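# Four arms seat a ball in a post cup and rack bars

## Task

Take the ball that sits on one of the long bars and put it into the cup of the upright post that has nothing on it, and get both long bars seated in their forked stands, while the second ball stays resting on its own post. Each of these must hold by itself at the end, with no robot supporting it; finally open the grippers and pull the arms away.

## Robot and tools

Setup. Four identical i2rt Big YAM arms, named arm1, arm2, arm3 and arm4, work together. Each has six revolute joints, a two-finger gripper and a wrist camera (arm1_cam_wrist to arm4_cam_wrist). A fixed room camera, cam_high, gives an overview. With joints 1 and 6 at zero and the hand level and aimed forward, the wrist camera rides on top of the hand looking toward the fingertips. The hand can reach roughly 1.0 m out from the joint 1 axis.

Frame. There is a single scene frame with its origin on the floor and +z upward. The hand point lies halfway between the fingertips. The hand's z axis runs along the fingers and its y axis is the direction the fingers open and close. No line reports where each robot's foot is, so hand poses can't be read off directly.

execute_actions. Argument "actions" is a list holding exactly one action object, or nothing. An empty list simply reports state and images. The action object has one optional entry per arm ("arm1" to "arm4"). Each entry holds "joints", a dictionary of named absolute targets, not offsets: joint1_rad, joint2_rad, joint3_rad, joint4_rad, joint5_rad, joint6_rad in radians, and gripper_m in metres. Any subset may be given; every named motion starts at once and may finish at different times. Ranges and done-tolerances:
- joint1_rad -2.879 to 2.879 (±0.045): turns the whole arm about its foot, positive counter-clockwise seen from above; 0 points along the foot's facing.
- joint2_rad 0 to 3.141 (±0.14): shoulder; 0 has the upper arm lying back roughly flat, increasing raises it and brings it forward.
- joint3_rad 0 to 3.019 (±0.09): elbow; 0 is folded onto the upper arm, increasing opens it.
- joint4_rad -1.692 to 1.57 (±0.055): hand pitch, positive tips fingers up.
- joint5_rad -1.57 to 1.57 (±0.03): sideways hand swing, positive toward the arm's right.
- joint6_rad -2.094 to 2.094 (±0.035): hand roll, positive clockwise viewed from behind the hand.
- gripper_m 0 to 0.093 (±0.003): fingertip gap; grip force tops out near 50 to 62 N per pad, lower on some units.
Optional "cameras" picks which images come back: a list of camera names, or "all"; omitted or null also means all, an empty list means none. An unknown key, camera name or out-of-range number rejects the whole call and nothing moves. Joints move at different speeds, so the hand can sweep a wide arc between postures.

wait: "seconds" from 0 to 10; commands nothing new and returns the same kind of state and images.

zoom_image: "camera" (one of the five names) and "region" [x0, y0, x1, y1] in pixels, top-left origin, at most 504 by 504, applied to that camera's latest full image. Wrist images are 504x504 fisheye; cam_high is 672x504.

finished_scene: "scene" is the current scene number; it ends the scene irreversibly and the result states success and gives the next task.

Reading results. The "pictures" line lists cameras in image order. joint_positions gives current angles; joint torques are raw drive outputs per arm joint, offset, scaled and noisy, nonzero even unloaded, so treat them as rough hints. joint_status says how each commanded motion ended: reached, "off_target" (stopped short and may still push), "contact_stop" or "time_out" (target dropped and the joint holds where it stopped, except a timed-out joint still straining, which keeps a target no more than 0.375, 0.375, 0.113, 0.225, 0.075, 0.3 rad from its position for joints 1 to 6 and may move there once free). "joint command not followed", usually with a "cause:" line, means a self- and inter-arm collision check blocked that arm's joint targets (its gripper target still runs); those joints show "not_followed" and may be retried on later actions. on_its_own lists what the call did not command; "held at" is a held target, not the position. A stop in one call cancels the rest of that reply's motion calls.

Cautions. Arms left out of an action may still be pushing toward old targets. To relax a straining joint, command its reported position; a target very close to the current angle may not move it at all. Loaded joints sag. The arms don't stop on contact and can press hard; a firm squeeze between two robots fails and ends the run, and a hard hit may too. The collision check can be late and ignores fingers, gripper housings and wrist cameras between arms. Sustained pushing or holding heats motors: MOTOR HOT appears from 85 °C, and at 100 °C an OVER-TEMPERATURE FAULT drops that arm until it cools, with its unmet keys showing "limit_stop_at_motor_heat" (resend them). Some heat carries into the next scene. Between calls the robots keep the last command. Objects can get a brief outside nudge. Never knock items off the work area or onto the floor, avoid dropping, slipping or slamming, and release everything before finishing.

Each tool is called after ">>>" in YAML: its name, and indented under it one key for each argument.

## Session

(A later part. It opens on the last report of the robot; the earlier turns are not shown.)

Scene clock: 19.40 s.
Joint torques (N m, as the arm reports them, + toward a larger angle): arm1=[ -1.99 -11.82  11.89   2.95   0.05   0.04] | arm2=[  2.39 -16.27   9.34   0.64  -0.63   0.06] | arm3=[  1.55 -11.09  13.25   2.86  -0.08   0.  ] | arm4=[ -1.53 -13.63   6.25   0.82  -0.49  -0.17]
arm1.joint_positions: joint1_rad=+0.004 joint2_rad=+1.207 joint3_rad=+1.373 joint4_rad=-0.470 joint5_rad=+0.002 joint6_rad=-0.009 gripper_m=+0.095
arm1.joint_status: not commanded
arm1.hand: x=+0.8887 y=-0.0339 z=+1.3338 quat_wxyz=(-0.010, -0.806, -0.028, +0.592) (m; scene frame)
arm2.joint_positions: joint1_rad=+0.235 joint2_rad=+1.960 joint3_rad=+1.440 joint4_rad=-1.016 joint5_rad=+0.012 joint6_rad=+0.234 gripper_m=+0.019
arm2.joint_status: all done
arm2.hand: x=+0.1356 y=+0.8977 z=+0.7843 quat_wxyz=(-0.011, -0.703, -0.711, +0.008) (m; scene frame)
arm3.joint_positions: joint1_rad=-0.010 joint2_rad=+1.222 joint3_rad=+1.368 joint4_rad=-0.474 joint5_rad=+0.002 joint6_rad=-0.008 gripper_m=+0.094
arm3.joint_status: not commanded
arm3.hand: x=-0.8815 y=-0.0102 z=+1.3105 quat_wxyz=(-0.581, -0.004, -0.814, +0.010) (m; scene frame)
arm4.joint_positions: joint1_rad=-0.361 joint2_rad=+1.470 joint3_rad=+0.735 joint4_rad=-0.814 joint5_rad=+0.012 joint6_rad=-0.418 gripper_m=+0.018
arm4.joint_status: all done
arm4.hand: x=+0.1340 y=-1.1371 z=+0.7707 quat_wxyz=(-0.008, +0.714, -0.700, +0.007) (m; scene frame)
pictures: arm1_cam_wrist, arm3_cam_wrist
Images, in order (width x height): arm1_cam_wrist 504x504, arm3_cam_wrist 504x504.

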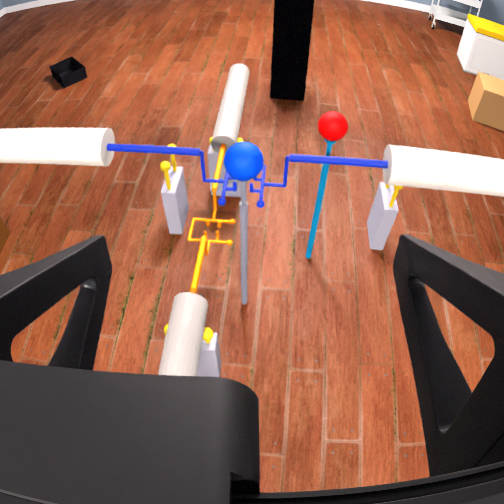

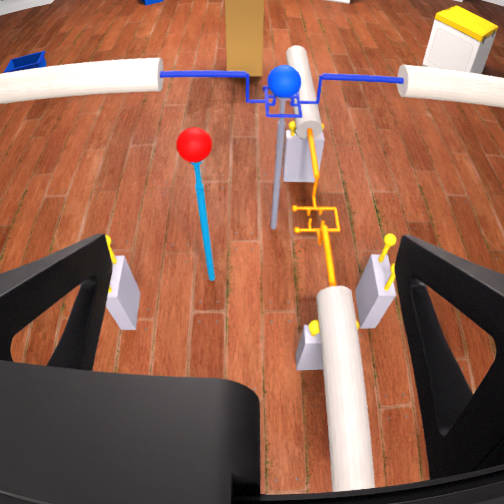

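>>> execute_actions:
  actions:
    - {"arm2":{"joints":{"joint2_rad":1.99,"joint3_rad":1.428,"joint4_rad":-0.942}},"arm4":{"joints":{"joint2_rad":1.517,"joint3_rad":0.72,"joint4_rad":-0.716}}}
  cameras: []

>>> execute_actions:
  actions:
    - {"arm2":{"joints":{"joint1_rad":0.125,"joint2_rad":1.96,"joint3_rad":1.388,"joint4_rad":-0.928,"joint6_rad":0.115}},"arm4":{"joints":{"joint1_rad":-0.188,"joint2_rad":1.47,"joint3_rad":0.668,"joint4_rad":-0.71,"joint6_rad":-0.24}}}
  cameras: ["arm1_cam_wrist"]

>>> execute_actions:
  actions:
    - {"arm2":{"joints":{"joint1_rad":0.004,"joint2_rad":1.95,"joint3_rad":1.374,"joint4_rad":-0.923,"joint6_rad":-0.006}},"arm4":{"joints":{"joint1_rad":0.02,"joint2_rad":1.453,"joint3_rad":0.648,"joint4_rad":-0.707,"joint6_rad":-0.032}}}
  cameras: ["arm3_cam_wrist","cam_high"]

Scene clock: 20.90 s.
Joint torques (N m, as the arm reports them, + toward a larger angle): arm1=[ -1.97 -11.98  11.85   2.93   0.05   0.04] | arm2=[  2.4  -18.08   8.86   0.46  -0.61   0.09] | arm3=[  1.15 -11.78  13.28   2.68  -0.07  -0.09] | arm4=[ -1.24 -13.76   5.73   0.77  -0.47  -0.18]
arm1.joint_positions: joint1_rad=+0.004 joint2_rad=+1.207 joint3_rad=+1.373 joint4_rad=-0.470 joint5_rad=+0.002 joint6_rad=-0.009 gripper_m=+0.095
arm1.joint_status: not commanded
arm1.hand: x=+0.8887 y=-0.0339 z=+1.3338 quat_wxyz=(-0.010, -0.806, -0.028, +0.592) (m; scene frame)
arm2.joint_positions: joint1_rad=+0.235 joint2_rad=+2.019 joint3_rad=+1.418 joint4_rad=-0.944 joint5_rad=+0.012 joint6_rad=+0.234 gripper_m=+0.019
arm2.joint_status: all done
arm2.hand: x=+0.1358 y=+0.8982 z=+0.7447 quat_wxyz=(-0.006, -0.703, -0.711, +0.005) (m; scene frame)
arm3.joint_positions: joint1_rad=-0.010 joint2_rad=+1.222 joint3_rad=+1.368 joint4_rad=-0.474 joint5_rad=+0.002 joint6_rad=-0.008 gripper_m=+0.094
arm3.joint_status: not commanded
arm3.hand: x=-0.8815 y=-0.0102 z=+1.3105 quat_wxyz=(-0.581, -0.004, -0.814, +0.010) (m; scene frame)
arm4.joint_positions: joint1_rad=-0.362 joint2_rad=+1.541 joint3_rad=+0.711 joint4_rad=-0.720 joint5_rad=+0.012 joint6_rad=-0.419 gripper_m=+0.018
arm4.joint_status: all done
arm4.hand: x=+0.1346 y=-1.1366 z=+0.7418 quat_wxyz=(-0.007, +0.714, -0.700, +0.007) (m; scene frame)
pictures: none
No camera images: the call's "cameras" was empty. Leave "cameras" out to get every camera's image.

Scene clock: 22.00 s.
Joint torques (N m, as the arm reports them, + toward a larger angle): arm1=[ -1.99 -11.88  11.93   2.98   0.06   0.04] | arm2=[  0.95 -18.61   8.81   0.04  -0.52   0.04] | arm3=[  1.79 -11.44  13.2    3.14  -0.06  -0.01] | arm4=[  0.56 -13.93   5.92   0.34  -0.28   0.13]
arm1.joint_positions: joint1_rad=+0.004 joint2_rad=+1.207 joint3_rad=+1.373 joint4_rad=-0.470 joint5_rad=+0.002 joint6_rad=-0.009 gripper_m=+0.095
arm1.joint_status: not commanded
arm1.hand: x=+0.8887 y=-0.0339 z=+1.3338 quat_wxyz=(-0.010, -0.806, -0.028, +0.592) (m; scene frame)
arm2.joint_positions: joint1_rad=+0.117 joint2_rad=+2.013 joint3_rad=+1.376 joint4_rad=-0.917 joint5_rad=+0.009 joint6_rad=+0.111 gripper_m=+0.019
arm2.joint_status: all done
arm2.hand: x=+0.0689 y=+0.8985 z=+0.7345 quat_wxyz=(-0.002, -0.701, -0.713, +0.002) (m; scene frame)
arm3.joint_positions: joint1_rad=-0.010 joint2_rad=+1.222 joint3_rad=+1.368 joint4_rad=-0.474 joint5_rad=+0.002 joint6_rad=-0.008 gripper_m=+0.094
arm3.joint_status: not commanded
arm3.hand: x=-0.8815 y=-0.0102 z=+1.3105 quat_wxyz=(-0.581, -0.004, -0.814, +0.010) (m; scene frame)
arm4.joint_positions: joint1_rad=-0.191 joint2_rad=+1.499 joint3_rad=+0.655 joint4_rad=-0.707 joint5_rad=+0.008 joint6_rad=-0.254 gripper_m=+0.018
arm4.joint_status: all done
arm4.hand: x=+0.0741 y=-1.1376 z=+0.7403 quat_wxyz=(-0.006, +0.717, -0.697, +0.003) (m; scene frame)
pictures: arm1_cam_wrist
Images, in order (width x height): arm1_cam_wrist 504x504.

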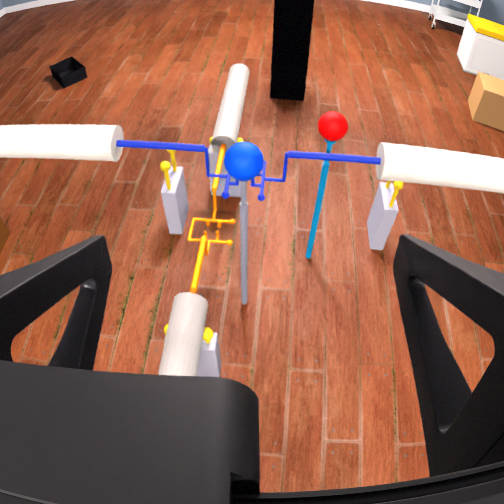

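Scene clock: 23.10 s.
Joint torques (N m, as the arm reports them, + toward a larger angle): arm1=[ -1.8  -11.92  11.87   2.95   0.04   0.04] | arm2=[  0.72 -18.97   8.66   0.29  -0.42   0.04] | arm3=[  1.32 -12.47  13.31   2.83  -0.09  -0.04] | arm4=[  0.61 -13.55   5.83   0.45  -0.16   0.16]
arm1.joint_positions: joint1_rad=+0.004 joint2_rad=+1.207 joint3_rad=+1.373 joint4_rad=-0.470 joint5_rad=+0.002 joint6_rad=-0.009 gripper_m=+0.095
arm1.joint_status: not commanded
arm1.hand: x=+0.8887 y=-0.0339 z=+1.3338 quat_wxyz=(-0.010, -0.806, -0.028, +0.592) (m; scene frame)
arm2.joint_positions: joint1_rad=-0.002 joint2_rad=+2.004 joint3_rad=+1.362 joint4_rad=-0.917 joint5_rad=+0.008 joint6_rad=-0.010 gripper_m=+0.019
arm2.joint_status: all done
arm2.hand: x=+0.0031 y=+0.8992 z=+0.7345 quat_wxyz=(+0.000, -0.701, -0.713, +0.000) (m; scene frame)
arm3.joint_positions: joint1_rad=-0.010 joint2_rad=+1.222 joint3_rad=+1.368 joint4_rad=-0.474 joint5_rad=+0.002 joint6_rad=-0.008 gripper_m=+0.094
arm3.joint_status: not commanded
arm3.hand: x=-0.8815 y=-0.0102 z=+1.3105 quat_wxyz=(-0.581, -0.004, -0.814, +0.010) (m; scene frame)
arm4.joint_positions: joint1_rad=+0.016 joint2_rad=+1.485 joint3_rad=+0.637 joint4_rad=-0.707 joint5_rad=+0.005 joint6_rad=-0.048 gripper_m=+0.018
arm4.joint_status: all done
arm4.hand: x=+0.0078 y=-1.1369 z=+0.7395 quat_wxyz=(-0.003, +0.717, -0.697, +0.002) (m; scene frame)
pictures: arm3_cam_wrist, cam_high
Images, in order (width x height): arm3_cam_wrist 504x504, cam_high 672x504.

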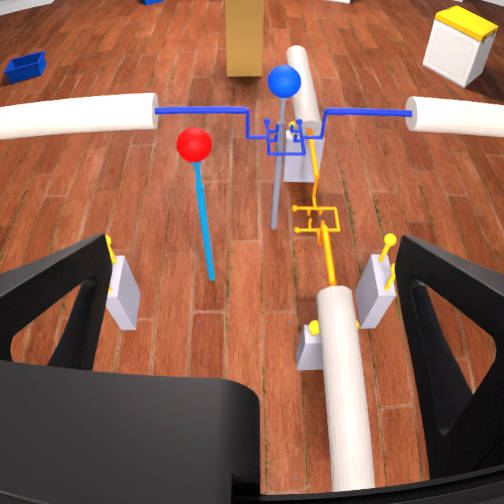

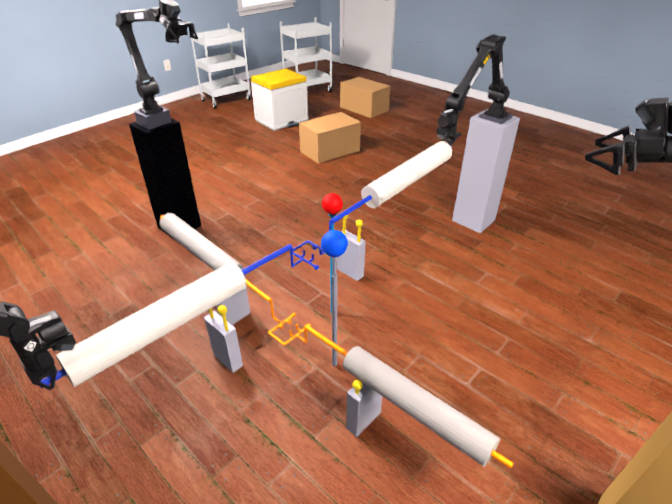

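Now I'll retrace the path: up, over the red ball, and down to the stands.

>>> execute_actions:
  actions:
    - {"arm2":{"joints":{"joint1_rad":-0.03,"joint2_rad":1.797,"joint3_rad":1.53,"joint4_rad":-1.225,"joint6_rad":-0.04}},"arm4":{"joints":{"joint1_rad":0.085,"joint2_rad":1.205,"joint3_rad":0.83,"joint4_rad":-1.135,"joint6_rad":0.025}}}
  cameras: []

>>> execute_actions:
  actions:
    - {"arm2":{"joints":{"joint1_rad":-0.241,"joint2_rad":1.835,"joint3_rad":1.585,"joint4_rad":-1.24,"joint6_rad":-0.25}},"arm4":{"joints":{"joint1_rad":0.44,"joint2_rad":1.278,"joint3_rad":0.89,"joint4_rad":-1.115,"joint6_rad":0.38}}}
  cameras: []

>>> execute_actions:
  actions:
    - {"arm2":{"joints":{"joint1_rad":-0.45,"joint2_rad":1.94,"joint3_rad":1.75,"joint4_rad":-1.297,"joint6_rad":-0.458}},"arm4":{"joints":{"joint1_rad":0.746,"joint2_rad":1.463,"joint3_rad":1.08,"joint4_rad":-1.118,"joint6_rad":0.688}}}
  cameras: ["cam_high"]

>>> execute_actions:
  actions:
    - {"arm2":{"joints":{"joint1_rad":-0.507,"joint2_rad":2.015,"joint3_rad":1.338,"joint4_rad":-0.822,"joint6_rad":-0.512}},"arm4":{"joints":{"joint1_rad":0.658,"joint2_rad":1.88,"joint3_rad":1.095,"joint4_rad":-0.712,"joint6_rad":0.598}}}
  cameras: []

>>> execute_actions:
  actions:
    - {"arm2":{"joints":{"joint1_rad":-0.546,"joint2_rad":2.262,"joint3_rad":1.243,"joint4_rad":-0.478,"joint6_rad":-0.548}},"arm4":{"joints":{"joint1_rad":0.616,"joint2_rad":2.268,"joint3_rad":1.235,"joint4_rad":-0.47,"joint6_rad":0.556}}}
  cameras: []

>>> execute_actions:
  actions:
    - {"arm2":{"joints":{"joint2_rad":2.49,"joint3_rad":1.33,"joint4_rad":-0.348}},"arm4":{"joints":{"joint2_rad":2.497,"joint3_rad":1.32,"joint4_rad":-0.352}}}
  cameras: ["cam_high"]

Scene clock: 25.20 s.
Joint torques (N m, as the arm reports them, + toward a larger angle): arm1=[ -1.97 -11.96  11.87   2.98   0.05   0.05] | arm2=[  0.58 -15.96  12.42  -0.53  -0.46  -0.08] | arm3=[  0.97 -11.35  13.12   3.08  -0.07  -0.06] | arm4=[  1.44 -10.31  10.22  -0.6   -0.16   0.14]
arm1.joint_positions: joint1_rad=+0.004 joint2_rad=+1.207 joint3_rad=+1.373 joint4_rad=-0.470 joint5_rad=+0.002 joint6_rad=-0.009 gripper_m=+0.095
arm1.joint_status: not commanded
arm1.hand: x=+0.8887 y=-0.0339 z=+1.3338 quat_wxyz=(-0.010, -0.806, -0.028, +0.592) (m; scene frame)
arm2.joint_positions: joint1_rad=-0.028 joint2_rad=+1.817 joint3_rad=+1.491 joint4_rad=-1.198 joint5_rad=+0.008 joint6_rad=-0.033 gripper_m=+0.019
arm2.joint_status: all done
arm2.hand: x=-0.0125 y=+0.8955 z=+0.8765 quat_wxyz=(-0.012, -0.702, -0.712, +0.013) (m; scene frame)
arm3.joint_positions: joint1_rad=-0.010 joint2_rad=+1.222 joint3_rad=+1.368 joint4_rad=-0.474 joint5_rad=+0.002 joint6_rad=-0.008 gripper_m=+0.094
arm3.joint_status: not commanded
arm3.hand: x=-0.8815 y=-0.0102 z=+1.3105 quat_wxyz=(-0.581, -0.004, -0.814, +0.010) (m; scene frame)
arm4.joint_positions: joint1_rad=+0.075 joint2_rad=+1.218 joint3_rad=+0.781 joint4_rad=-1.111 joint5_rad=+0.006 joint6_rad=+0.011 gripper_m=+0.018
arm4.joint_status: all done
arm4.hand: x=-0.0103 y=-1.1424 z=+0.8602 quat_wxyz=(-0.005, +0.717, -0.697, -0.001) (m; scene frame)
pictures: none
No camera images: the call's "cameras" was empty. Leave "cameras" out to get every camera's image.

Scene clock: 26.40 s.
Joint torques (N m, as the arm reports them, + toward a larger angle): arm1=[ -1.99 -12.03  11.91   2.98   0.06   0.03] | arm2=[  1.2  -17.09  12.53  -0.14  -0.23   0.03] | arm3=[  1.22 -10.82  13.27   2.73  -0.09  -0.03] | arm4=[  0.97 -11.55   9.51   0.38  -0.1    0.17]
arm1.joint_positions: joint1_rad=+0.004 joint2_rad=+1.207 joint3_rad=+1.373 joint4_rad=-0.470 joint5_rad=+0.002 joint6_rad=-0.009 gripper_m=+0.095
arm1.joint_status: not commanded
arm1.hand: x=+0.8887 y=-0.0339 z=+1.3338 quat_wxyz=(-0.010, -0.806, -0.028, +0.592) (m; scene frame)
arm2.joint_positions: joint1_rad=-0.242 joint2_rad=+1.865 joint3_rad=+1.545 joint4_rad=-1.225 joint5_rad=+0.003 joint6_rad=-0.253 gripper_m=+0.019
arm2.joint_status: all done
arm2.hand: x=-0.1314 y=+0.8989 z=+0.8695 quat_wxyz=(-0.004, -0.700, -0.715, +0.005) (m; scene frame)
arm3.joint_positions: joint1_rad=-0.010 joint2_rad=+1.222 joint3_rad=+1.368 joint4_rad=-0.474 joint5_rad=+0.002 joint6_rad=-0.008 gripper_m=+0.094
arm3.joint_status: not commanded
arm3.hand: x=-0.8815 y=-0.0102 z=+1.3105 quat_wxyz=(-0.581, -0.004, -0.814, +0.010) (m; scene frame)
arm4.joint_positions: joint1_rad=+0.429 joint2_rad=+1.293 joint3_rad=+0.851 joint4_rad=-1.112 joint5_rad=+0.004 joint6_rad=+0.362 gripper_m=+0.018
arm4.joint_status: all done
arm4.hand: x=-0.1262 y=-1.1407 z=+0.8623 quat_wxyz=(+0.000, +0.718, -0.696, -0.002) (m; scene frame)
pictures: none
No camera images: the call's "cameras" was empty. Leave "cameras" out to get every camera's image.

Scene clock: 27.60 s.
Joint torques (N m, as the arm reports them, + toward a larger angle): arm1=[ -1.9  -11.98  11.88   3.02   0.06   0.05] | arm2=[  1.46 -19.31  12.96   0.22  -0.18   0.06] | arm3=[  1.1  -11.74  13.2    2.89  -0.11  -0.04] | arm4=[  1.32 -16.7    9.08   0.64   0.13   0.16]
arm1.joint_positions: joint1_rad=+0.004 joint2_rad=+1.207 joint3_rad=+1.373 joint4_rad=-0.470 joint5_rad=+0.002 joint6_rad=-0.009 gripper_m=+0.095
arm1.joint_status: not commanded
arm1.hand: x=+0.8887 y=-0.0339 z=+1.3338 quat_wxyz=(-0.010, -0.806, -0.028, +0.592) (m; scene frame)
arm2.joint_positions: joint1_rad=-0.455 joint2_rad=+1.984 joint3_rad=+1.704 joint4_rad=-1.289 joint5_rad=+0.002 joint6_rad=-0.463 gripper_m=+0.019
arm2.joint_status: all done
arm2.hand: x=-0.2613 y=+0.9045 z=+0.8604 quat_wxyz=(+0.002, -0.701, -0.714, -0.005) (m; scene frame)
arm3.joint_positions: joint1_rad=-0.010 joint2_rad=+1.222 joint3_rad=+1.368 joint4_rad=-0.474 joint5_rad=+0.002 joint6_rad=-0.008 gripper_m=+0.094
arm3.joint_status: not commanded
arm3.hand: x=-0.8815 y=-0.0102 z=+1.3105 quat_wxyz=(-0.581, -0.004, -0.814, +0.010) (m; scene frame)
arm4.joint_positions: joint1_rad=+0.736 joint2_rad=+1.492 joint3_rad=+1.046 joint4_rad=-1.121 joint5_rad=-0.001 joint6_rad=+0.670 gripper_m=+0.018
arm4.joint_status: all done
arm4.hand: x=-0.2610 y=-1.1383 z=+0.8611 quat_wxyz=(+0.005, +0.717, -0.697, +0.003) (m; scene frame)
pictures: cam_high
Images, in order (width x height): cam_high 672x504.

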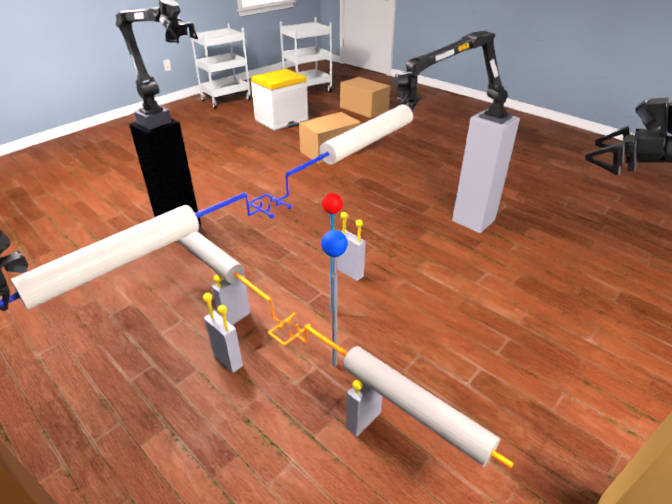

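Scene clock: 28.77 s.
Joint torques (N m, as the arm reports them, + toward a larger angle): arm1=[ -1.94 -12.14  11.9    2.99   0.05   0.04] | arm2=[  0.11 -18.08   8.38   0.79   0.13  -0.05] | arm3=[  1.28 -11.23  13.42   2.79  -0.14  -0.03] | arm4=[  0.32 -21.96   7.32   0.36  -0.17  -0.05]
arm1.joint_positions: joint1_rad=+0.004 joint2_rad=+1.207 joint3_rad=+1.373 joint4_rad=-0.470 joint5_rad=+0.002 joint6_rad=-0.009 gripper_m=+0.095
arm1.joint_status: not commanded
arm1.hand: x=+0.8887 y=-0.0339 z=+1.3338 quat_wxyz=(-0.010, -0.806, -0.028, +0.592) (m; scene frame)
arm2.joint_positions: joint1_rad=-0.500 joint2_rad=+2.056 joint3_rad=+1.326 joint4_rad=-0.834 joint5_rad=-0.005 joint6_rad=-0.507 gripper_m=+0.019
arm2.joint_status: all done
arm2.hand: x=-0.2553 y=+0.9698 z=+0.6954 quat_wxyz=(-0.002, -0.701, -0.713, -0.004) (m; scene frame)
arm3.joint_positions: joint1_rad=-0.010 joint2_rad=+1.222 joint3_rad=+1.368 joint4_rad=-0.474 joint5_rad=+0.002 joint6_rad=-0.008 gripper_m=+0.094
arm3.joint_status: not commanded
arm3.hand: x=-0.8815 y=-0.0102 z=+1.3105 quat_wxyz=(-0.581, -0.004, -0.814, +0.010) (m; scene frame)
arm4.joint_positions: joint1_rad=+0.657 joint2_rad=+1.919 joint3_rad=+1.059 joint4_rad=-0.708 joint5_rad=+0.007 joint6_rad=+0.598 gripper_m=+0.018
arm4.joint_status: all done
arm4.hand: x=-0.2687 y=-1.0722 z=+0.6850 quat_wxyz=(+0.001, +0.715, -0.699, +0.005) (m; scene frame)
pictures: none
No camera images: the call's "cameras" was empty. Leave "cameras" out to get every camera's image.

Scene clock: 29.93 s.
Joint torques (N m, as the arm reports them, + toward a larger angle): arm1=[ -2.07 -11.93  11.9    2.94   0.04   0.05] | arm2=[  0.21 -18.69   5.86   0.54   0.1   -0.04] | arm3=[  1.72 -11.54  13.16   2.85  -0.07   0.09] | arm4=[  0.47 -24.47   4.85   0.1   -0.22  -0.09]
arm1.joint_positions: joint1_rad=+0.004 joint2_rad=+1.207 joint3_rad=+1.373 joint4_rad=-0.470 joint5_rad=+0.002 joint6_rad=-0.009 gripper_m=+0.095
arm1.joint_status: not commanded
arm1.hand: x=+0.8887 y=-0.0339 z=+1.3338 quat_wxyz=(-0.010, -0.806, -0.028, +0.592) (m; scene frame)
arm2.joint_positions: joint1_rad=-0.541 joint2_rad=+2.311 joint3_rad=+1.229 joint4_rad=-0.483 joint5_rad=-0.005 joint6_rad=-0.545 gripper_m=+0.019
arm2.joint_status: all done
arm2.hand: x=-0.2553 y=+1.0143 z=+0.5438 quat_wxyz=(-0.002, -0.702, -0.712, -0.004) (m; scene frame)
arm3.joint_positions: joint1_rad=-0.010 joint2_rad=+1.222 joint3_rad=+1.368 joint4_rad=-0.474 joint5_rad=+0.002 joint6_rad=-0.008 gripper_m=+0.094
arm3.joint_status: not commanded
arm3.hand: x=-0.8815 y=-0.0102 z=+1.3105 quat_wxyz=(-0.581, -0.004, -0.814, +0.010) (m; scene frame)
arm4.joint_positions: joint1_rad=+0.616 joint2_rad=+2.304 joint3_rad=+1.216 joint4_rad=-0.461 joint5_rad=+0.008 joint6_rad=+0.559 gripper_m=+0.018
arm4.joint_status: all done
arm4.hand: x=-0.2768 y=-1.0266 z=+0.5389 quat_wxyz=(-0.002, +0.714, -0.700, -0.005) (m; scene frame)
pictures: none
No camera images: the call's "cameras" was empty. Leave "cameras" out to get every camera's image.

Scene clock: 30.93 s.
Joint torques (N m, as the arm reports them, + toward a larger angle): arm1=[ -1.95 -11.96  11.87   2.96   0.05   0.04] | arm2=[  0.05 -18.15   5.1    0.58   0.22  -0.02] | arm3=[  1.05 -10.43  13.19   2.66  -0.09   0.01] | arm4=[  0.08 -24.68   3.1   -0.17  -0.28  -0.09]
arm1.joint_positions: joint1_rad=+0.004 joint2_rad=+1.207 joint3_rad=+1.373 joint4_rad=-0.470 joint5_rad=+0.002 joint6_rad=-0.009 gripper_m=+0.095
arm1.joint_status: not commanded
arm1.hand: x=+0.8887 y=-0.0339 z=+1.3338 quat_wxyz=(-0.010, -0.806, -0.028, +0.592) (m; scene frame)
arm2.joint_positions: joint1_rad=-0.542 joint2_rad=+2.526 joint3_rad=+1.315 joint4_rad=-0.349 joint5_rad=-0.007 joint6_rad=-0.545 gripper_m=+0.019
arm2.joint_status: all done
arm2.hand: x=-0.2545 y=+1.0158 z=+0.4530 quat_wxyz=(-0.003, -0.703, -0.712, -0.002) (m; scene frame)
arm3.joint_positions: joint1_rad=-0.010 joint2_rad=+1.222 joint3_rad=+1.368 joint4_rad=-0.474 joint5_rad=+0.002 joint6_rad=-0.008 gripper_m=+0.094
arm3.joint_status: not commanded
arm3.hand: x=-0.8815 y=-0.0102 z=+1.3105 quat_wxyz=(-0.581, -0.004, -0.814, +0.010) (m; scene frame)
arm4.joint_positions: joint1_rad=+0.618 joint2_rad=+2.525 joint3_rad=+1.316 joint4_rad=-0.336 joint5_rad=+0.009 joint6_rad=+0.559 gripper_m=+0.018
arm4.joint_status: all done
arm4.hand: x=-0.2792 y=-1.0254 z=+0.4477 quat_wxyz=(-0.003, +0.715, -0.699, -0.007) (m; scene frame)
pictures: cam_high
Images, in order (width x height): cam_high 672x504.

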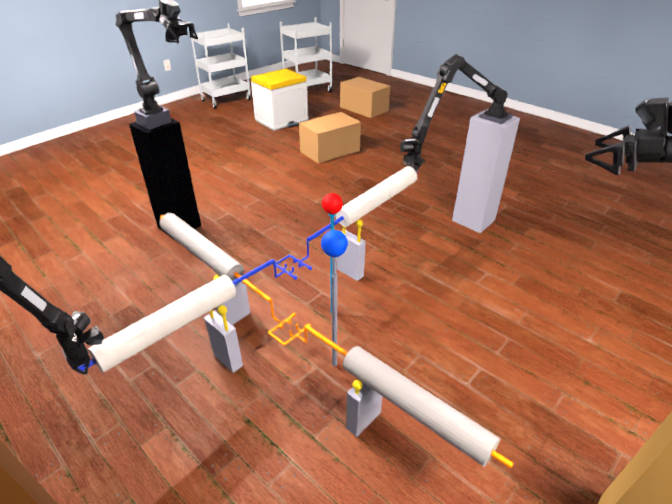

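>>> execute_actions:
  actions:
    - {"arm2":{"joints":{"joint2_rad":2.52,"joint3_rad":1.345,"joint4_rad":-0.325}},"arm4":{"joints":{"joint2_rad":2.532}}}
  cameras: []

>>> execute_actions:
  actions:
    - {"arm2":{"joints":{"gripper_m":0.09}},"arm4":{"joints":{"gripper_m":0.09}}}
  cameras: []

>>> execute_actions:
  actions:
    - {"arm2":{"joints":{"joint2_rad":2.06,"joint3_rad":1.18,"joint4_rad":-0.655}},"arm4":{"joints":{"joint2_rad":2.045,"joint3_rad":1.155,"joint4_rad":-0.65}}}
  cameras: ["cam_high","arm3_cam_wrist"]

Scene clock: 31.93 s.
Joint torques (N m, as the arm reports them, + toward a larger angle): arm1=[ -2.   -11.99  11.89   2.95   0.05   0.05] | arm2=[  0.56 -16.26   6.05   0.96   0.25  -0.02] | arm3=[  0.92 -11.24  13.27   2.7   -0.09   0.01] | arm4=[  0.02 -21.99   3.03  -0.19  -0.29  -0.08]
arm1.joint_positions: joint1_rad=+0.004 joint2_rad=+1.207 joint3_rad=+1.373 joint4_rad=-0.470 joint5_rad=+0.002 joint6_rad=-0.009 gripper_m=+0.095
arm1.joint_status: not commanded
arm1.hand: x=+0.8887 y=-0.0339 z=+1.3338 quat_wxyz=(-0.010, -0.806, -0.028, +0.592) (m; scene frame)
arm2.joint_positions: joint1_rad=-0.542 joint2_rad=+2.531 joint3_rad=+1.319 joint4_rad=-0.340 joint5_rad=-0.007 joint6_rad=-0.544 gripper_m=+0.019
arm2.joint_status: all done
arm2.hand: x=-0.2556 y=+1.0137 z=+0.4511 quat_wxyz=(-0.004, -0.703, -0.712, +0.002) (m; scene frame)
arm3.joint_positions: joint1_rad=-0.010 joint2_rad=+1.222 joint3_rad=+1.368 joint4_rad=-0.474 joint5_rad=+0.002 joint6_rad=-0.008 gripper_m=+0.094
arm3.joint_status: not commanded
arm3.hand: x=-0.8815 y=-0.0102 z=+1.3105 quat_wxyz=(-0.581, -0.004, -0.814, +0.010) (m; scene frame)
arm4.joint_positions: joint1_rad=+0.618 joint2_rad=+2.531 joint3_rad=+1.316 joint4_rad=-0.336 joint5_rad=+0.009 joint6_rad=+0.559 gripper_m=+0.018
arm4.joint_status: all done
arm4.hand: x=-0.2777 y=-1.0277 z=+0.4447 quat_wxyz=(-0.002, +0.715, -0.699, -0.004) (m; scene frame)
pictures: none
No camera images: the call's "cameras" was empty. Leave "cameras" out to get every camera's image.

Scene clock: 32.63 s.
Joint torques (N m, as the arm reports them, + toward a larger angle): arm1=[ -2.04 -12.08  11.93   2.97   0.05   0.04] | arm2=[  0.47 -16.56   5.81   0.89   0.09  -0.01] | arm3=[  1.33 -11.2   13.14   2.78  -0.14  -0.06] | arm4=[ -0.04 -21.9    2.93   0.18  -0.02  -0.08]
arm1.joint_positions: joint1_rad=+0.004 joint2_rad=+1.207 joint3_rad=+1.373 joint4_rad=-0.470 joint5_rad=+0.002 joint6_rad=-0.009 gripper_m=+0.095
arm1.joint_status: not commanded
arm1.hand: x=+0.8887 y=-0.0339 z=+1.3338 quat_wxyz=(-0.010, -0.806, -0.028, +0.592) (m; scene frame)
arm2.joint_positions: joint1_rad=-0.542 joint2_rad=+2.531 joint3_rad=+1.322 joint4_rad=-0.340 joint5_rad=-0.004 joint6_rad=-0.544 gripper_m=+0.090
arm2.joint_status: all done
arm2.hand: x=-0.2570 y=+1.0124 z=+0.4515 quat_wxyz=(-0.003, -0.703, -0.712, +0.004) (m; scene frame)
arm3.joint_positions: joint1_rad=-0.010 joint2_rad=+1.222 joint3_rad=+1.368 joint4_rad=-0.474 joint5_rad=+0.002 joint6_rad=-0.008 gripper_m=+0.094
arm3.joint_status: not commanded
arm3.hand: x=-0.8815 y=-0.0102 z=+1.3105 quat_wxyz=(-0.581, -0.004, -0.814, +0.010) (m; scene frame)
arm4.joint_positions: joint1_rad=+0.618 joint2_rad=+2.531 joint3_rad=+1.316 joint4_rad=-0.344 joint5_rad=+0.004 joint6_rad=+0.559 gripper_m=+0.090
arm4.joint_status: all done
arm4.hand: x=-0.2773 y=-1.0299 z=+0.4447 quat_wxyz=(+0.002, +0.715, -0.699, +0.000) (m; scene frame)
pictures: none
No camera images: the call's "cameras" was empty. Leave "cameras" out to get every camera's image.

Scene clock: 34.07 s.
Joint torques (N m, as the arm reports them, + toward a larger angle): arm1=[ -2.06 -11.87  11.87   2.98   0.06   0.03] | arm2=[  0.1  -13.54   7.12   0.02   0.09  -0.03] | arm3=[  0.55 -11.1   13.32   2.57  -0.13   0.  ] | arm4=[  0.13 -19.21   5.04   0.16  -0.07  -0.1 ]
arm1.joint_positions: joint1_rad=+0.004 joint2_rad=+1.207 joint3_rad=+1.373 joint4_rad=-0.470 joint5_rad=+0.002 joint6_rad=-0.009 gripper_m=+0.095
arm1.joint_status: not commanded
arm1.hand: x=+0.8887 y=-0.0339 z=+1.3338 quat_wxyz=(-0.010, -0.806, -0.028, +0.592) (m; scene frame)
arm2.joint_positions: joint1_rad=-0.542 joint2_rad=+2.052 joint3_rad=+1.171 joint4_rad=-0.640 joint5_rad=-0.004 joint6_rad=-0.544 gripper_m=+0.090
arm2.joint_status: all done
arm2.hand: x=-0.2589 y=+1.0093 z=+0.6573 quat_wxyz=(-0.007, -0.703, -0.711, +0.017) (m; scene frame)
arm3.joint_positions: joint1_rad=-0.010 joint2_rad=+1.222 joint3_rad=+1.368 joint4_rad=-0.474 joint5_rad=+0.002 joint6_rad=-0.008 gripper_m=+0.094
arm3.joint_status: not commanded
arm3.hand: x=-0.8815 y=-0.0102 z=+1.3105 quat_wxyz=(-0.581, -0.004, -0.814, +0.010) (m; scene frame)
arm4.joint_positions: joint1_rad=+0.618 joint2_rad=+2.040 joint3_rad=+1.151 joint4_rad=-0.643 joint5_rad=+0.004 joint6_rad=+0.559 gripper_m=+0.090
arm4.joint_status: all done
arm4.hand: x=-0.2756 y=-1.0298 z=+0.6516 quat_wxyz=(-0.001, +0.715, -0.699, -0.013) (m; scene frame)
pictures: arm3_cam_wrist, cam_high
Images, in order (width x height): arm3_cam_wrist 504x504, cam_high 672x504.

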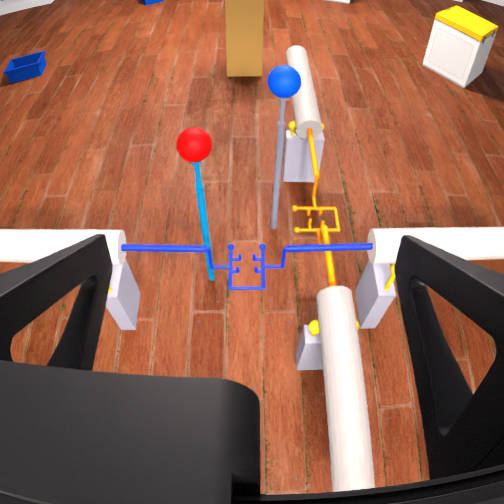

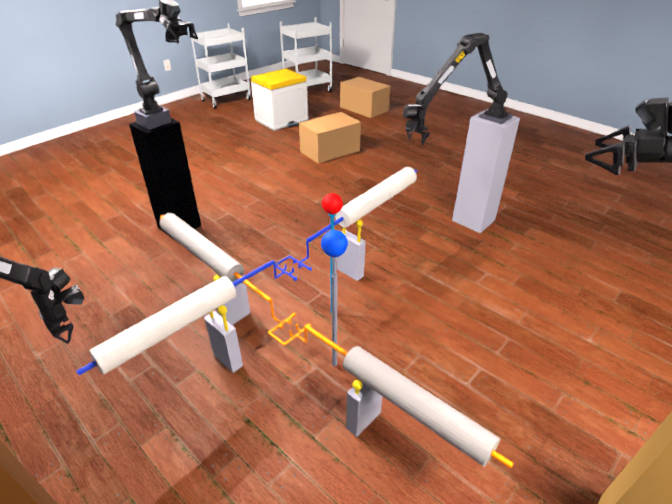

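>>> finished_scene:
  scene: 2

The scene is finished: the task was done.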